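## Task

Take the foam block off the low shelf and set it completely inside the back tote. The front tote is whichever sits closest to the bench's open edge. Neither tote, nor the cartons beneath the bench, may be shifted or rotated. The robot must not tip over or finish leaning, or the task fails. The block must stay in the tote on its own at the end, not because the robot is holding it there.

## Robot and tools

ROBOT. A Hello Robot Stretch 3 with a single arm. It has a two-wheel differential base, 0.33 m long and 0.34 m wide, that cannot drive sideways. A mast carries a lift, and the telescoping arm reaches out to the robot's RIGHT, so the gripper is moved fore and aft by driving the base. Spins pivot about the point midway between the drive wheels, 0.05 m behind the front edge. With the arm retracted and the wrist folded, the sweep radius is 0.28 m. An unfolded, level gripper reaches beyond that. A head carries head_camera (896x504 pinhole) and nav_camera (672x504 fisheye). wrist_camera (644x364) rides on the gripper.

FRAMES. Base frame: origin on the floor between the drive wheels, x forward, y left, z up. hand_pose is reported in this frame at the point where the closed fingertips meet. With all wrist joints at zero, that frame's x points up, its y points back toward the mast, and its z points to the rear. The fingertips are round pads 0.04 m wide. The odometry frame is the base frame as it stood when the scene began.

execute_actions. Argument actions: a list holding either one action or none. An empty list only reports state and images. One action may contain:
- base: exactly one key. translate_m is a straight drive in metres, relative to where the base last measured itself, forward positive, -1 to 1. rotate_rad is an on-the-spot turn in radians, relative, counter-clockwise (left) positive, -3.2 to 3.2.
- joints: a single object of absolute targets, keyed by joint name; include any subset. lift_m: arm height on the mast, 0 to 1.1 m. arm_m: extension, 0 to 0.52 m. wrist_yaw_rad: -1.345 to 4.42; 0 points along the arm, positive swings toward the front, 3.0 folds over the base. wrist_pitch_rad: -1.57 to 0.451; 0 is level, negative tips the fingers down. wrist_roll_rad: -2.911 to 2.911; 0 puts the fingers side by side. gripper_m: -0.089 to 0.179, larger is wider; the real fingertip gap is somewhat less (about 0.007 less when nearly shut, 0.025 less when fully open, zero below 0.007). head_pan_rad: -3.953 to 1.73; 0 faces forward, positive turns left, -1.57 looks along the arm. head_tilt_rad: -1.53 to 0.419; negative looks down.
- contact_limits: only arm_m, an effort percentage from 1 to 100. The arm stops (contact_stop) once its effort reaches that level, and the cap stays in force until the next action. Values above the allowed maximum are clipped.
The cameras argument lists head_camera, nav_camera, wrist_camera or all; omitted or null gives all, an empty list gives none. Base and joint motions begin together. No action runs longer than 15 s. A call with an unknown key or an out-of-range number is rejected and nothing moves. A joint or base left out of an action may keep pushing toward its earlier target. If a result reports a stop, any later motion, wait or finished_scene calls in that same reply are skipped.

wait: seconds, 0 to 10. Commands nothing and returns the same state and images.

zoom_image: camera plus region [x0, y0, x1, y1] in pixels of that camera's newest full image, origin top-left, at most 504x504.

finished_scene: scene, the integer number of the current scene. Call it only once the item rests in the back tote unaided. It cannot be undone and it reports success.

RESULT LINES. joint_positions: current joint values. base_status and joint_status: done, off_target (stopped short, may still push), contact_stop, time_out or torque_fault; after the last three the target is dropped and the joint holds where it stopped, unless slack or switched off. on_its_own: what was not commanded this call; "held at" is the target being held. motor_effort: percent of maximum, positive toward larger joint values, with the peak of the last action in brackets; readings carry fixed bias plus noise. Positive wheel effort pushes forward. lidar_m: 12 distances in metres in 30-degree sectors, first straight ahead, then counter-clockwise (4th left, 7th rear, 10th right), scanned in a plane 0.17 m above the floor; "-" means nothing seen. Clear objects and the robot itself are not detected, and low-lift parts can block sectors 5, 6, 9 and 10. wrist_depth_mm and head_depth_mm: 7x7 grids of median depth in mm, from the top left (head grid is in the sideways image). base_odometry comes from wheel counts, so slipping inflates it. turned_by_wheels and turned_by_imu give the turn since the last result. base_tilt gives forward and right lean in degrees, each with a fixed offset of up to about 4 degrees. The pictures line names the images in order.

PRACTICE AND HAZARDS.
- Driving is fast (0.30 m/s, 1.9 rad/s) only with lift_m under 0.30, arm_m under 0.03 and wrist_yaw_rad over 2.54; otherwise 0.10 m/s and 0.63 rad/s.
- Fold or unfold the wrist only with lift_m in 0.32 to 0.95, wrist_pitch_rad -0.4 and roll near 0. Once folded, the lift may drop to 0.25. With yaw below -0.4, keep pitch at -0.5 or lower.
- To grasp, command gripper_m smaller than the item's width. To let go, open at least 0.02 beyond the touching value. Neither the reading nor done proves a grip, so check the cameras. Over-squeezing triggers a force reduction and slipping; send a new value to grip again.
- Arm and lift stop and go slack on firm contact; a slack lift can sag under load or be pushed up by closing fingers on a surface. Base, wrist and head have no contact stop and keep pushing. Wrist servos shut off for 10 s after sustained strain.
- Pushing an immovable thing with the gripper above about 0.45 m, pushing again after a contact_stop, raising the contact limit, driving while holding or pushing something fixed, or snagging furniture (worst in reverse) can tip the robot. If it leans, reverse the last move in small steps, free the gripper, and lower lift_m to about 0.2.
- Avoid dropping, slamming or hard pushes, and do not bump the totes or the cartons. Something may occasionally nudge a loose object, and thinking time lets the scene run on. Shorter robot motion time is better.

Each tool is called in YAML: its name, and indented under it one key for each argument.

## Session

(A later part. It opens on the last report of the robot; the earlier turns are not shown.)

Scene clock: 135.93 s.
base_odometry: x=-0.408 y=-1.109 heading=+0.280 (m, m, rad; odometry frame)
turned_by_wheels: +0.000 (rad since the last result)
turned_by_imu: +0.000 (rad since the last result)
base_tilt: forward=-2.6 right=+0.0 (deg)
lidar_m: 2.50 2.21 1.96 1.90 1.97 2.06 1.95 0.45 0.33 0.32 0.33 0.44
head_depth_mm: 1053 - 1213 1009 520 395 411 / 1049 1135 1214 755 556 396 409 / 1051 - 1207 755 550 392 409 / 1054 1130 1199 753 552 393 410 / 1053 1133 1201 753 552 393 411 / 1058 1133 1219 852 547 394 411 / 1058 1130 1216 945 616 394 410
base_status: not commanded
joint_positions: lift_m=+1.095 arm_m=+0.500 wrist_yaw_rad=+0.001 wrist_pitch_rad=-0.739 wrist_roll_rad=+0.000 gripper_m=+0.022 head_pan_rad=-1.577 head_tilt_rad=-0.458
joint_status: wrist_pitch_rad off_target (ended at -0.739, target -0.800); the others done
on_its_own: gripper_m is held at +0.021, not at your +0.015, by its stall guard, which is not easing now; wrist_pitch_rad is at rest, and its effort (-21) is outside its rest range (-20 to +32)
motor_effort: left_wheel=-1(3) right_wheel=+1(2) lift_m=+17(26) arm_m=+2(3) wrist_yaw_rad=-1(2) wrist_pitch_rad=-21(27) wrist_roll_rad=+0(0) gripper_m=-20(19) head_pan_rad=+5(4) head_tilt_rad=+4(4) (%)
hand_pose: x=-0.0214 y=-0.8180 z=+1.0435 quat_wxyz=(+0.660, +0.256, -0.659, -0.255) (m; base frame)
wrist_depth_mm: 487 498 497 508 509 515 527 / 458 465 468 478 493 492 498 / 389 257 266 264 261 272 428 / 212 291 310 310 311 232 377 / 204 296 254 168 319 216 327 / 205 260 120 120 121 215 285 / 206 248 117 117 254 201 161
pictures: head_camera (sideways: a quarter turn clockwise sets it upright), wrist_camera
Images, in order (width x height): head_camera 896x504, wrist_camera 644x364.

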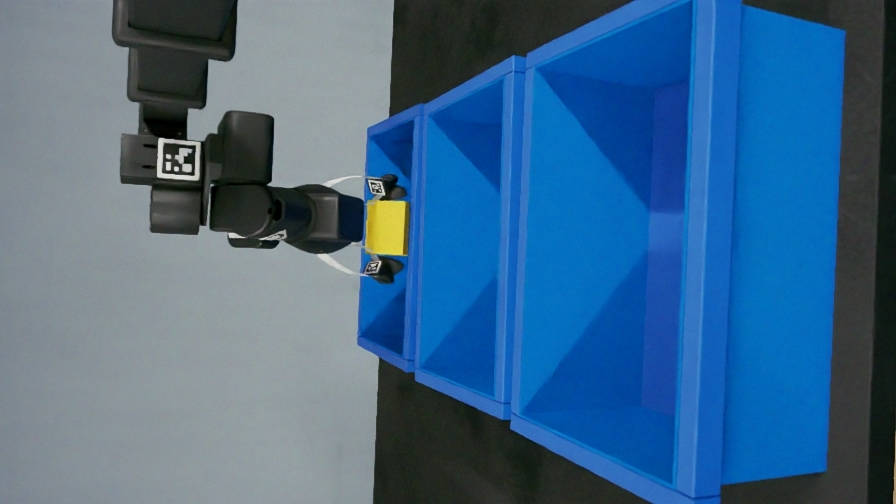

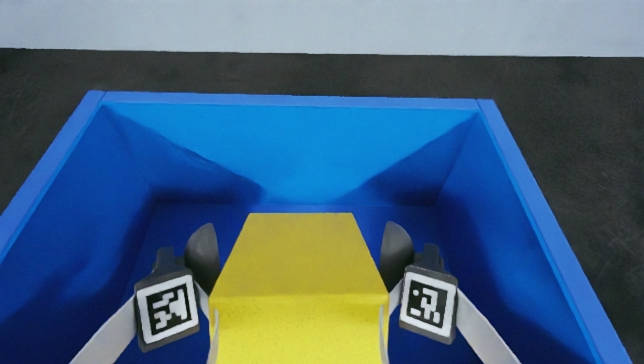

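execute_actions:
  actions:
    - {"joints": {"wrist_pitch_rad": -0.58}}
  cameras: []

execute_actions:
  actions:
    - {"joints": {"arm_m": 0.52}}
  cameras: ["head_camera", "wrist_camera"]

Scene clock: 140.40 s.
base_odometry: x=-0.408 y=-1.109 heading=+0.280 (m, m, rad; odometry frame)
turned_by_wheels: +0.000 (rad since the last result)
turned_by_imu: +0.000 (rad since the last result)
base_tilt: forward=-2.5 right=-0.1 (deg)
lidar_m: 2.51 2.21 1.97 1.90 1.97 2.06 1.95 0.45 0.33 0.33 0.33 0.44
head_depth_mm: 1052 - 1216 1008 521 395 411 / 1051 1133 1217 758 556 395 408 / 1053 - 1200 756 557 396 408 / 1056 1130 1183 753 552 391 409 / 1057 1131 1205 753 552 392 410 / 1059 1127 1220 850 545 393 411 / 1057 1138 1217 947 615 394 411
base_status: not commanded
joint_positions: lift_m=+1.095 arm_m=+0.500 wrist_yaw_rad=+0.001 wrist_pitch_rad=-0.603 wrist_roll_rad=+0.000 gripper_m=+0.022 head_pan_rad=-1.577 head_tilt_rad=-0.458
joint_status: all done
on_its_own: gripper_m is held at +0.021, not at your +0.015, by its stall guard, which is not easing now
motor_effort: left_wheel=-1(1) right_wheel=+1(1) lift_m=+16(16) arm_m=+1(1) wrist_yaw_rad=-1(1) wrist_pitch_rad=+8(21) wrist_roll_rad=+0(0) gripper_m=-20(19) head_pan_rad=+4(4) head_tilt_rad=+4(3) (%)
hand_pose: x=-0.0214 y=-0.8421 z=+1.0686 quat_wxyz=(+0.675, +0.211, -0.675, -0.210) (m; base frame)
wrist_depth_mm: 463 466 469 471 476 479 491 / 516 516 520 523 528 538 533 / 486 490 499 507 518 520 520 / 411 262 265 264 271 420 442 / 225 285 179 159 299 251 377 / 204 258 121 120 124 216 328 / 205 270 118 119 278 202 286
pictures: none
No camera images: the call's "cameras" was empty. Leave "cameras" out to get every camera's image.

Scene clock: 141.43 s.
base_odometry: x=-0.408 y=-1.109 heading=+0.280 (m, m, rad; odometry frame)
turned_by_wheels: +0.000 (rad since the last result)
turned_by_imu: +0.000 (rad since the last result)
base_tilt: forward=-2.5 right=-0.1 (deg)
lidar_m: 2.50 2.21 1.97 1.90 1.97 2.05 1.95 0.45 0.33 0.32 0.33 0.44
head_depth_mm: 1049 - 1209 1012 520 394 411 / 1050 1138 1210 755 555 395 408 / 1053 - 1199 754 556 396 409 / 1050 1132 1176 753 551 391 409 / 1051 1129 1204 753 551 393 410 / 1055 1130 1218 850 546 393 412 / 1056 1130 1222 946 615 394 410
base_status: not commanded
joint_positions: lift_m=+1.095 arm_m=+0.520 wrist_yaw_rad=+0.001 wrist_pitch_rad=-0.603 wrist_roll_rad=+0.000 gripper_m=+0.022 head_pan_rad=-1.577 head_tilt_rad=-0.458
joint_status: all done
on_its_own: gripper_m is held at +0.021, not at your +0.015, by its stall guard, which is not easing now
motor_effort: left_wheel=-1(1) right_wheel=+1(1) lift_m=+16(16) arm_m=+2(3) wrist_yaw_rad=-1(1) wrist_pitch_rad=+8(8) wrist_roll_rad=+0(0) gripper_m=-19(19) head_pan_rad=+5(4) head_tilt_rad=+4(3) (%)
hand_pose: x=-0.0214 y=-0.8621 z=+1.0687 quat_wxyz=(+0.675, +0.210, -0.675, -0.210) (m; base frame)
wrist_depth_mm: 444 449 443 447 462 454 462 / 486 492 495 497 502 515 512 / 487 486 502 499 523 517 527 / 413 251 249 250 252 438 441 / 225 265 178 158 269 250 377 / 206 258 121 121 124 215 330 / 205 268 118 119 276 203 292
pictures: head_camera (sideways: a quarter turn clockwise sets it upright), wrist_camera
Images, in order (width x height): head_camera 896x504, wrist_camera 644x364.

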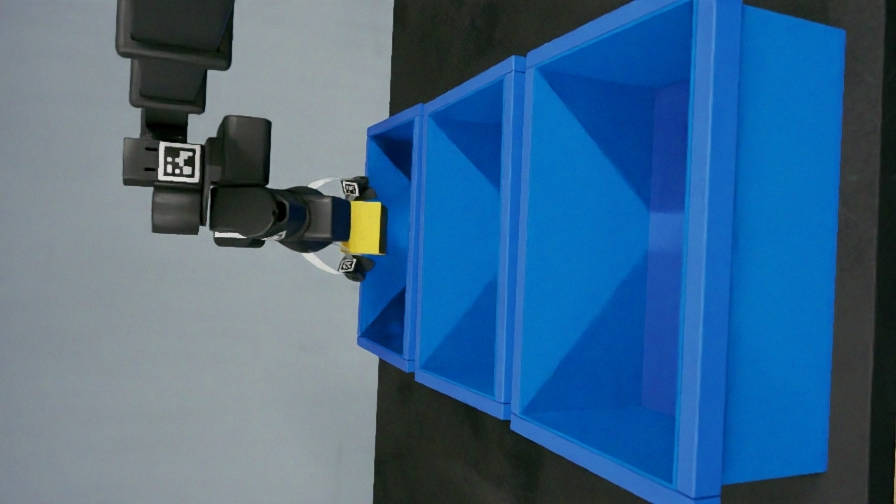

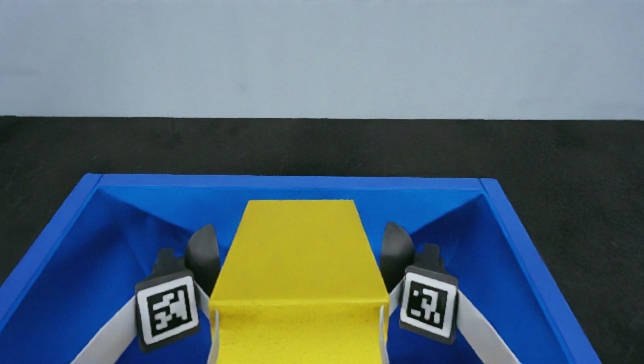

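execute_actions:
  actions:
    - {"joints": {"lift_m": 1.05}}
  cameras: ["head_camera", "wrist_camera"]

Scene clock: 144.30 s.
base_odometry: x=-0.408 y=-1.109 heading=+0.280 (m, m, rad; odometry frame)
turned_by_wheels: +0.000 (rad since the last result)
turned_by_imu: +0.000 (rad since the last result)
base_tilt: forward=-2.5 right=-0.2 (deg)
lidar_m: 2.50 2.20 1.96 1.90 1.97 2.06 1.95 0.45 0.33 0.32 0.33 0.44
head_depth_mm: 1051 1114 1240 1009 521 394 411 / 1051 1119 1231 752 555 395 408 / 1056 1106 1227 753 556 396 408 / 1056 1130 1192 753 551 391 409 / 1056 1130 1198 751 552 392 411 / 1055 1130 1222 850 546 393 411 / 1054 1128 1216 946 615 394 411
base_status: not commanded
joint_positions: lift_m=+1.050 arm_m=+0.520 wrist_yaw_rad=+0.001 wrist_pitch_rad=-0.602 wrist_roll_rad=+0.000 gripper_m=+0.022 head_pan_rad=-1.577 head_tilt_rad=-0.458
joint_status: all done
on_its_own: gripper_m is held at +0.021, not at your +0.015, by its stall guard, which is not easing now
motor_effort: left_wheel=-1(1) right_wheel=+1(1) lift_m=+11(13) arm_m=+3(3) wrist_yaw_rad=-1(1) wrist_pitch_rad=+8(8) wrist_roll_rad=+0(0) gripper_m=-19(19) head_pan_rad=+4(5) head_tilt_rad=+4(4) (%)
hand_pose: x=-0.0214 y=-0.8622 z=+1.0242 quat_wxyz=(+0.675, +0.210, -0.675, -0.210) (m; base frame)
wrist_depth_mm: 442 444 448 451 460 461 461 / 478 481 486 487 487 501 503 / 403 217 219 220 222 425 444 / 202 237 236 231 239 218 372 / 205 264 179 159 269 217 173 / 205 258 121 120 124 217 152 / 204 234 119 119 232 201 147
pictures: head_camera (sideways: a quarter turn clockwise sets it upright), wrist_camera
Images, in order (width x height): head_camera 896x504, wrist_camera 644x364.

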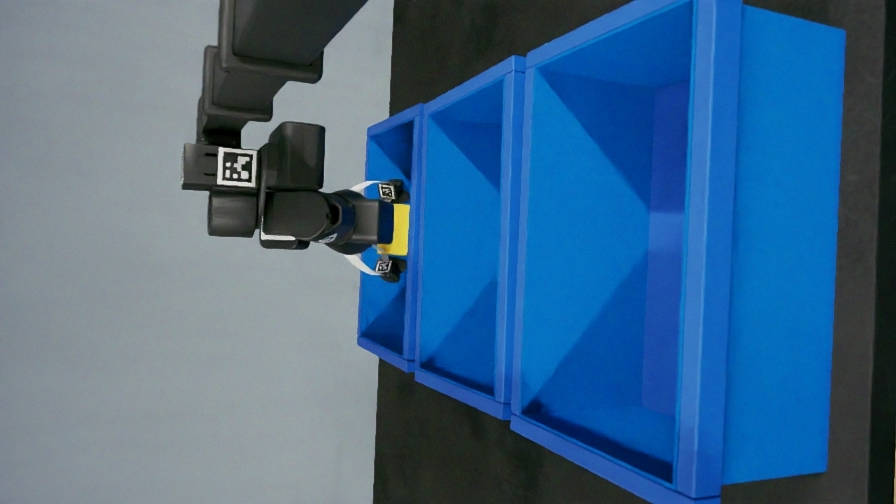

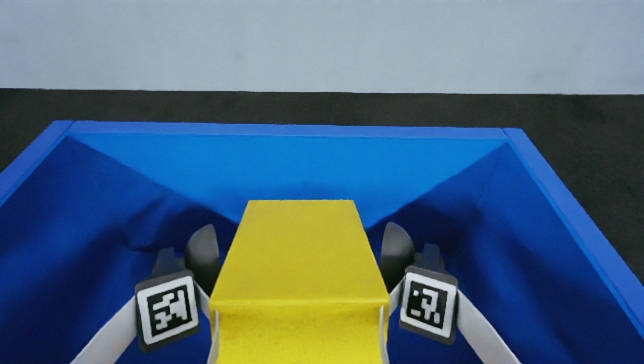

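execute_actions:
  actions:
    - {"joints": {"lift_m": 1.02}}
  cameras: ["head_camera", "wrist_camera"]

Scene clock: 146.00 s.
base_odometry: x=-0.408 y=-1.109 heading=+0.280 (m, m, rad; odometry frame)
turned_by_wheels: +0.000 (rad since the last result)
turned_by_imu: +0.000 (rad since the last result)
base_tilt: forward=-2.5 right=+0.0 (deg)
lidar_m: 2.51 2.21 1.97 1.90 1.97 2.06 1.94 0.45 0.33 0.33 0.33 0.44
head_depth_mm: 1051 1125 - 947 520 394 411 / 1052 1127 1224 757 555 396 409 / 1053 1117 - 756 556 396 408 / 1058 1128 1204 752 550 391 409 / 1057 1130 1210 753 552 392 411 / 1055 1128 1218 854 546 393 412 / 1056 1134 1218 945 615 394 410
base_status: not commanded
joint_positions: lift_m=+1.020 arm_m=+0.520 wrist_yaw_rad=+0.001 wrist_pitch_rad=-0.602 wrist_roll_rad=+0.000 gripper_m=+0.022 head_pan_rad=-1.577 head_tilt_rad=-0.458
joint_status: all done
on_its_own: gripper_m is held at +0.021, not at your +0.015, by its stall guard, which is not easing now
motor_effort: left_wheel=-1(1) right_wheel=+1(0) lift_m=+11(11) arm_m=+2(2) wrist_yaw_rad=-1(1) wrist_pitch_rad=+8(8) wrist_roll_rad=+0(0) gripper_m=-19(20) head_pan_rad=+5(5) head_tilt_rad=+3(3) (%)
hand_pose: x=-0.0214 y=-0.8622 z=+0.9942 quat_wxyz=(+0.676, +0.210, -0.675, -0.210) (m; base frame)
wrist_depth_mm: 439 443 445 450 447 464 462 / 199 453 462 470 477 480 492 / 197 208 208 209 210 204 377 / 204 236 237 230 239 218 155 / 204 258 178 157 265 216 148 / 203 237 121 121 124 216 147 / 200 205 119 119 202 203 148
pictures: head_camera (sideways: a quarter turn clockwise sets it upright), wrist_camera
Images, in order (width x height): head_camera 896x504, wrist_camera 644x364.

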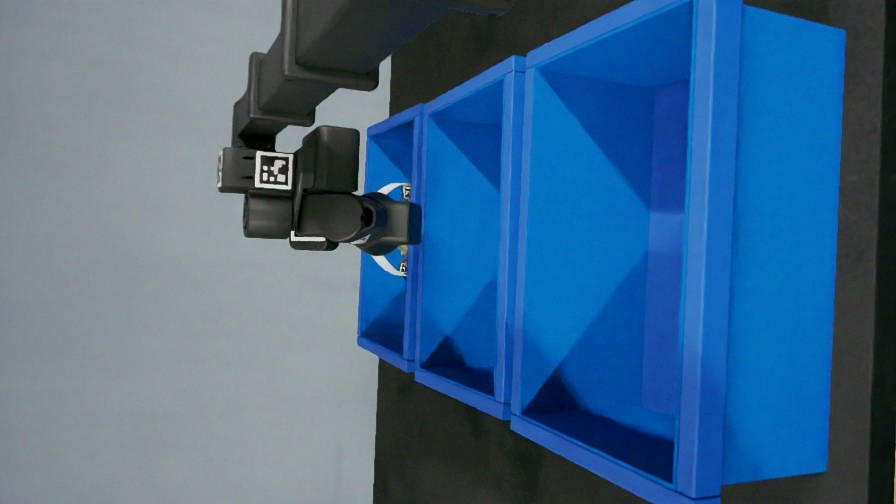

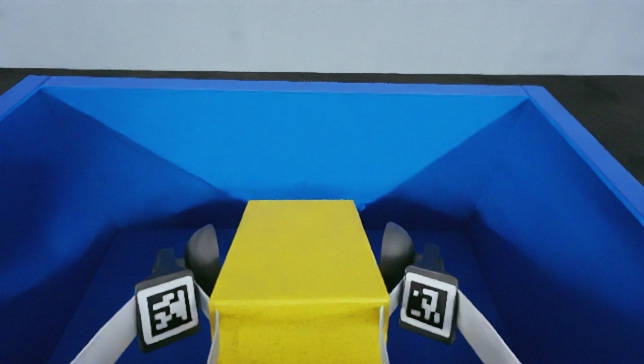

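execute_actions:
  actions:
    - {"joints": {"lift_m": 1.01}}
  cameras: []

execute_actions:
  actions:
    - {"joints": {"gripper_m": 0.11}}
  cameras: ["head_camera", "wrist_camera"]

Scene clock: 147.63 s.
base_odometry: x=-0.408 y=-1.109 heading=+0.280 (m, m, rad; odometry frame)
turned_by_wheels: +0.000 (rad since the last result)
turned_by_imu: +0.000 (rad since the last result)
base_tilt: forward=-2.5 right=-0.1 (deg)
lidar_m: 2.51 2.21 1.97 1.89 1.97 2.06 1.95 0.45 0.33 0.32 0.33 0.44
head_depth_mm: 1054 1128 - 945 517 395 411 / 1059 1127 1241 751 556 396 409 / 1054 1129 - 753 557 396 409 / 1051 1129 1204 751 550 391 409 / 1050 1129 1205 752 552 392 410 / 1054 1130 1218 850 546 394 412 / 1061 1132 1219 946 615 394 411
base_status: not commanded
joint_positions: lift_m=+1.010 arm_m=+0.520 wrist_yaw_rad=+0.001 wrist_pitch_rad=-0.602 wrist_roll_rad=+0.000 gripper_m=+0.022 head_pan_rad=-1.577 head_tilt_rad=-0.458
joint_status: all done
on_its_own: gripper_m is held at +0.021, not at your +0.015, by its stall guard, which is not easing now
motor_effort: left_wheel=-1(1) right_wheel=+1(1) lift_m=+11(11) arm_m=+3(2) wrist_yaw_rad=+0(1) wrist_pitch_rad=+8(8) wrist_roll_rad=+0(0) gripper_m=-19(19) head_pan_rad=+4(4) head_tilt_rad=+4(4) (%)
hand_pose: x=-0.0214 y=-0.8623 z=+0.9843 quat_wxyz=(+0.676, +0.210, -0.675, -0.210) (m; base frame)
wrist_depth_mm: 439 445 440 454 459 451 462 / 189 191 192 194 195 196 463 / 197 208 208 209 211 204 164 / 204 236 236 231 236 217 149 / 203 249 180 158 258 217 148 / 204 225 120 121 124 217 148 / 194 195 118 118 194 194 147
pictures: none
No camera images: the call's "cameras" was empty. Leave "cameras" out to get every camera's image.

Scene clock: 149.00 s.
base_odometry: x=-0.408 y=-1.109 heading=+0.280 (m, m, rad; odometry frame)
turned_by_wheels: +0.000 (rad since the last result)
turned_by_imu: +0.000 (rad since the last result)
base_tilt: forward=-2.5 right=-0.1 (deg)
lidar_m: 2.51 2.21 1.96 1.90 1.97 2.06 1.95 0.45 0.33 0.32 0.33 0.44
head_depth_mm: 1046 1120 - 947 517 394 411 / 1056 1129 1242 748 556 395 408 / 1051 1125 - 754 556 396 409 / 1053 1128 1205 754 551 391 410 / 1056 1127 1202 754 551 393 411 / 1056 1132 1215 851 546 393 411 / 1056 1136 1220 942 616 394 410
base_status: not commanded
joint_positions: lift_m=+1.010 arm_m=+0.520 wrist_yaw_rad=+0.001 wrist_pitch_rad=-0.600 wrist_roll_rad=+0.000 gripper_m=+0.110 head_pan_rad=-1.577 head_tilt_rad=-0.458
joint_status: all done
motor_effort: left_wheel=-1(1) right_wheel=+1(1) lift_m=+11(11) arm_m=+2(3) wrist_yaw_rad=-1(1) wrist_pitch_rad=+7(8) wrist_roll_rad=+0(0) gripper_m=+1(79) head_pan_rad=+5(5) head_tilt_rad=+3(3) (%)
hand_pose: x=-0.0214 y=-0.8625 z=+0.9846 quat_wxyz=(+0.676, +0.210, -0.675, -0.209) (m; base frame)
wrist_depth_mm: 444 439 447 450 456 459 474 / 188 190 193 194 195 194 472 / 197 207 207 208 209 204 163 / 203 233 239 236 238 217 149 / 205 252 253 259 258 216 148 / 206 - 222 176 226 203 148 / 191 192 163 157 202 195 148
pictures: head_camera (sideways: a quarter turn clockwise sets it upright), wrist_camera
Images, in order (width x height): head_camera 896x504, wrist_camera 644x364.

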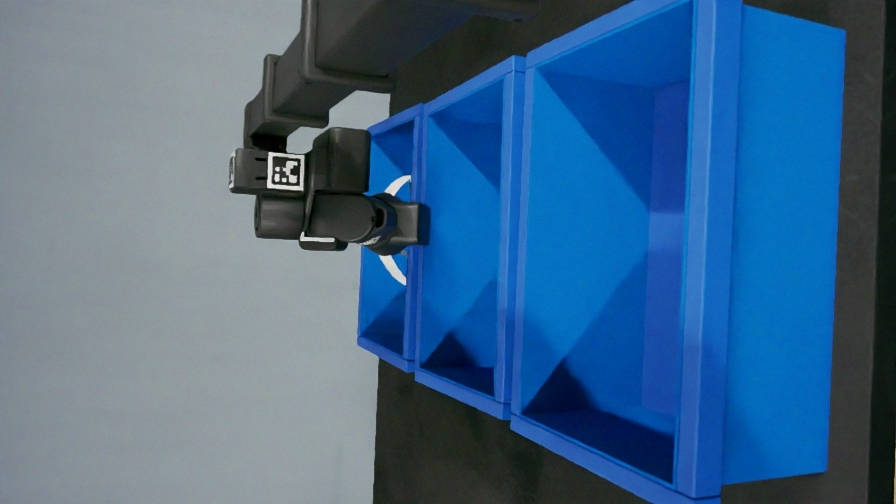

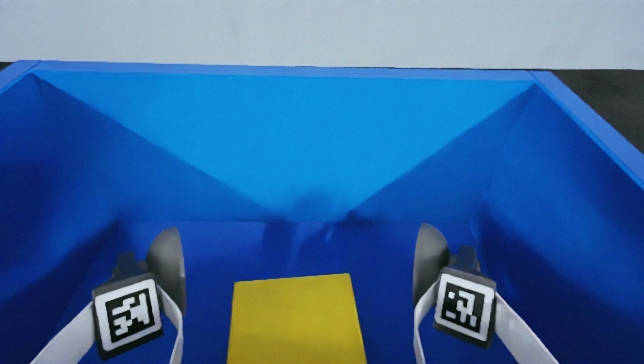

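execute_actions:
  actions:
    - {"joints": {"lift_m": 1.095}}
  cameras: ["head_camera", "wrist_camera"]

Scene clock: 151.17 s.
base_odometry: x=-0.408 y=-1.109 heading=+0.280 (m, m, rad; odometry frame)
turned_by_wheels: +0.000 (rad since the last result)
turned_by_imu: +0.000 (rad since the last result)
base_tilt: forward=-2.6 right=-0.2 (deg)
lidar_m: 2.51 2.21 1.96 1.90 1.97 2.06 1.95 0.45 0.33 0.32 0.33 0.44
head_depth_mm: 1052 - 1217 1009 521 394 410 / 1054 1142 1214 752 556 396 408 / 1054 - 1201 754 556 396 409 / 1055 1129 1191 754 551 391 410 / 1053 1131 1208 750 552 393 410 / 1056 1126 1215 849 546 393 411 / 1056 1131 1217 949 615 394 411
base_status: not commanded
joint_positions: lift_m=+1.095 arm_m=+0.520 wrist_yaw_rad=+0.001 wrist_pitch_rad=-0.600 wrist_roll_rad=+0.000 gripper_m=+0.110 head_pan_rad=-1.577 head_tilt_rad=-0.458
joint_status: all done
motor_effort: left_wheel=-1(1) right_wheel=+1(1) lift_m=+25(26) arm_m=+2(2) wrist_yaw_rad=-1(1) wrist_pitch_rad=+7(7) wrist_roll_rad=+0(0) gripper_m=+0(1) head_pan_rad=+5(4) head_tilt_rad=+3(3) (%)
hand_pose: x=-0.0214 y=-0.8626 z=+1.0687 quat_wxyz=(+0.676, +0.209, -0.675, -0.209) (m; base frame)
wrist_depth_mm: 439 439 452 454 457 460 468 / 486 485 498 497 499 504 509 / 482 495 498 512 511 525 526 / 411 249 249 249 255 429 435 / 228 256 272 274 275 251 377 / 203 - 308 310 316 203 330 / 195 276 280 282 285 217 287
pictures: head_camera (sideways: a quarter turn clockwise sets it upright), wrist_camera
Images, in order (width x height): head_camera 896x504, wrist_camera 644x364.

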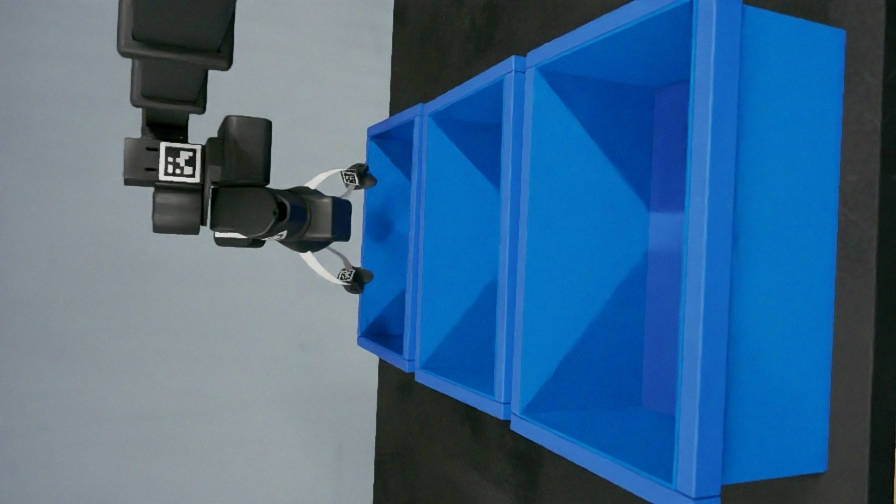

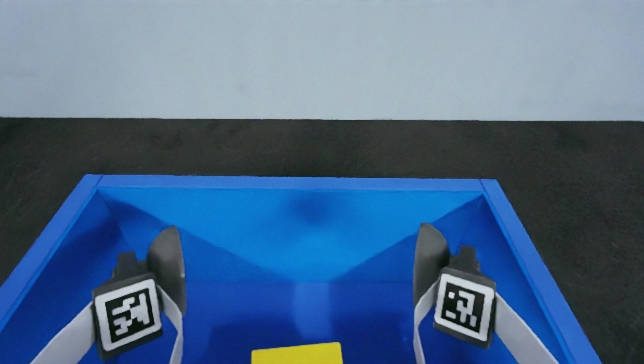

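execute_actions:
  actions:
    - {"joints": {"wrist_pitch_rad": -0.82}}
  cameras: ["wrist_camera"]

Scene clock: 152.83 s.
base_odometry: x=-0.408 y=-1.109 heading=+0.280 (m, m, rad; odometry frame)
turned_by_wheels: +0.000 (rad since the last result)
turned_by_imu: +0.000 (rad since the last result)
base_tilt: forward=-2.6 right=+0.0 (deg)
lidar_m: 2.51 2.21 1.96 1.89 1.98 2.06 1.95 0.45 0.33 0.32 0.33 0.44
head_depth_mm: 1051 - 1213 1011 521 394 411 / 1055 1140 1213 755 556 395 409 / 1051 - 1199 753 556 396 408 / 1054 1133 1193 755 551 392 409 / 1049 1126 1199 751 553 392 411 / 1054 1130 1220 849 547 394 411 / 1056 1131 1222 948 616 394 411
base_status: not commanded
joint_positions: lift_m=+1.095 arm_m=+0.520 wrist_yaw_rad=+0.001 wrist_pitch_rad=-0.826 wrist_roll_rad=+0.000 gripper_m=+0.110 head_pan_rad=-1.577 head_tilt_rad=-0.458
joint_status: all done
motor_effort: left_wheel=-1(1) right_wheel=+1(1) lift_m=+25(25) arm_m=+2(2) wrist_yaw_rad=-1(1) wrist_pitch_rad=+2(7) wrist_roll_rad=+0(0) gripper_m=+0(1) head_pan_rad=+4(5) head_tilt_rad=+4(3) (%)
hand_pose: x=-0.0214 y=-0.8207 z=+1.0285 quat_wxyz=(+0.648, +0.284, -0.647, -0.284) (m; base frame)
wrist_depth_mm: 439 443 457 464 469 476 494 / 227 228 234 231 233 240 424 / 204 256 267 264 268 233 378 / 204 295 312 310 310 215 335 / 205 279 288 287 291 213 292 / 206 - 257 224 268 200 160 / 197 235 239 204 244 213 146
pictures: wrist_camera
Images, in order (width x height): wrist_camera 644x364.

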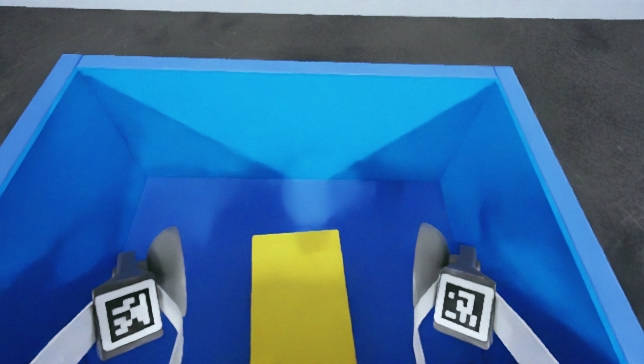

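execute_actions:
  actions:
    - {"joints": {"wrist_pitch_rad": -0.1}}
  cameras: []

execute_actions:
  actions:
    - {"joints": {"arm_m": 0.0, "head_tilt_rad": -0.6}}
  cameras: ["head_camera", "wrist_camera"]

Scene clock: 155.90 s.
base_odometry: x=-0.408 y=-1.109 heading=+0.280 (m, m, rad; odometry frame)
turned_by_wheels: +0.000 (rad since the last result)
turned_by_imu: +0.000 (rad since the last result)
base_tilt: forward=-2.5 right=-0.1 (deg)
lidar_m: 2.51 2.21 1.96 1.90 1.98 2.06 1.95 0.45 0.33 0.32 0.33 0.44
head_depth_mm: 1052 - 1214 1008 520 395 411 / 1054 1140 1209 756 556 395 408 / 1049 - 1209 751 556 396 409 / 1054 1121 1214 750 550 391 409 / 1057 1129 1201 751 552 392 410 / 1055 1134 1219 848 546 393 411 / 1054 1134 1216 947 617 394 411
base_status: not commanded
joint_positions: lift_m=+1.095 arm_m=+0.520 wrist_yaw_rad=+0.001 wrist_pitch_rad=-0.126 wrist_roll_rad=+0.000 gripper_m=+0.110 head_pan_rad=-1.577 head_tilt_rad=-0.458
joint_status: all done
motor_effort: left_wheel=-1(1) right_wheel=+0(1) lift_m=+26(25) arm_m=+3(3) wrist_yaw_rad=-1(1) wrist_pitch_rad=+9(9) wrist_roll_rad=+0(0) gripper_m=+0(1) head_pan_rad=+5(4) head_tilt_rad=+3(4) (%)
hand_pose: x=-0.0212 y=-0.9159 z=+1.1772 quat_wxyz=(+0.706, +0.045, -0.705, -0.044) (m; base frame)
wrist_depth_mm: 427 420 430 435 438 440 450 / 436 436 440 449 451 458 463 / 449 461 464 460 466 474 479 / 475 477 471 489 491 491 509 / 490 494 494 501 511 519 525 / 507 - 522 535 529 540 548 / 500 458 483 487 483 468 490
pictures: none
No camera images: the call's "cameras" was empty. Leave "cameras" out to get every camera's image.

Scene clock: 160.90 s.
base_odometry: x=-0.408 y=-1.109 heading=+0.280 (m, m, rad; odometry frame)
turned_by_wheels: +0.000 (rad since the last result)
turned_by_imu: +0.000 (rad since the last result)
base_tilt: forward=-2.5 right=-0.2 (deg)
lidar_m: 2.51 2.20 1.96 1.90 1.97 2.06 1.95 0.45 0.33 0.32 0.33 0.44
head_depth_mm: - - - - - - 1022 / - - - - - - 1032 / - - - - - - 1064 / 1040 1147 917 561 409 434 1304 / 1049 1151 738 563 410 433 1083 / 1055 1148 1047 554 411 434 1030 / 1053 1154 1037 720 408 440 1021
base_status: not commanded
joint_positions: lift_m=+1.095 arm_m=+0.001 wrist_yaw_rad=+0.001 wrist_pitch_rad=-0.124 wrist_roll_rad=+0.000 gripper_m=+0.110 head_pan_rad=-1.577 head_tilt_rad=-0.593
joint_status: all done
joint sent to its limit — the command would take arm_m past its lower limit, so that joint was sent only as far as its limit.
motor_effort: left_wheel=-1(1) right_wheel=+1(1) lift_m=+26(25) arm_m=-3(3) wrist_yaw_rad=-1(1) wrist_pitch_rad=+9(9) wrist_roll_rad=+0(0) gripper_m=+0(0) head_pan_rad=+4(4) head_tilt_rad=-5(17) (%)
hand_pose: x=-0.0212 y=-0.3977 z=+1.1775 quat_wxyz=(+0.706, +0.045, -0.706, -0.044) (m; base frame)
wrist_depth_mm: 859 883 882 921 900 918 917 / 892 909 935 934 952 961 954 / 942 905 969 994 - - - / 986 - - - - - - / 821 870 544 545 769 826 820 / 620 - 520 533 529 626 617 / 511 306 329 317 318 470 488
pictures: head_camera (sideways: a quarter turn clockwise sets it upright), wrist_camera
Images, in order (width x height): head_camera 896x504, wrist_camera 644x364.

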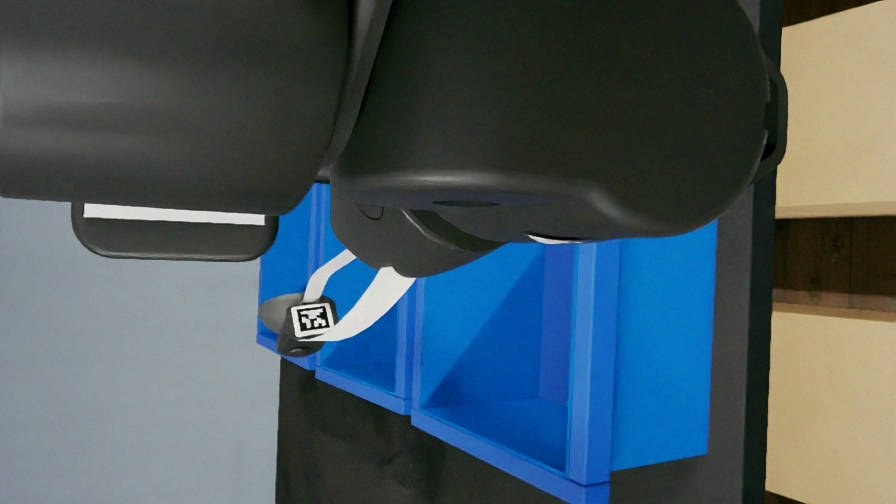

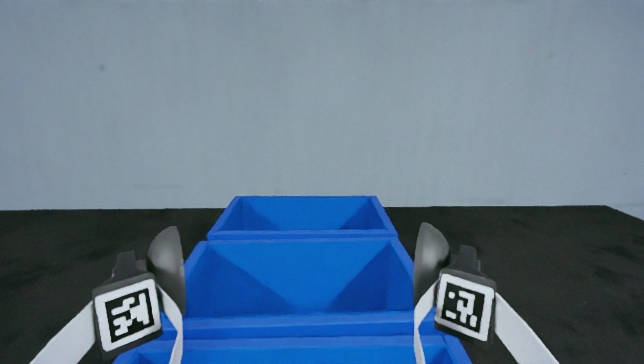

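The block is lying flat inside the back tote and the totes look undisturbed, so I'm ending scene 1.

finished_scene:
  scene: 1

The scene is finished: the task was done.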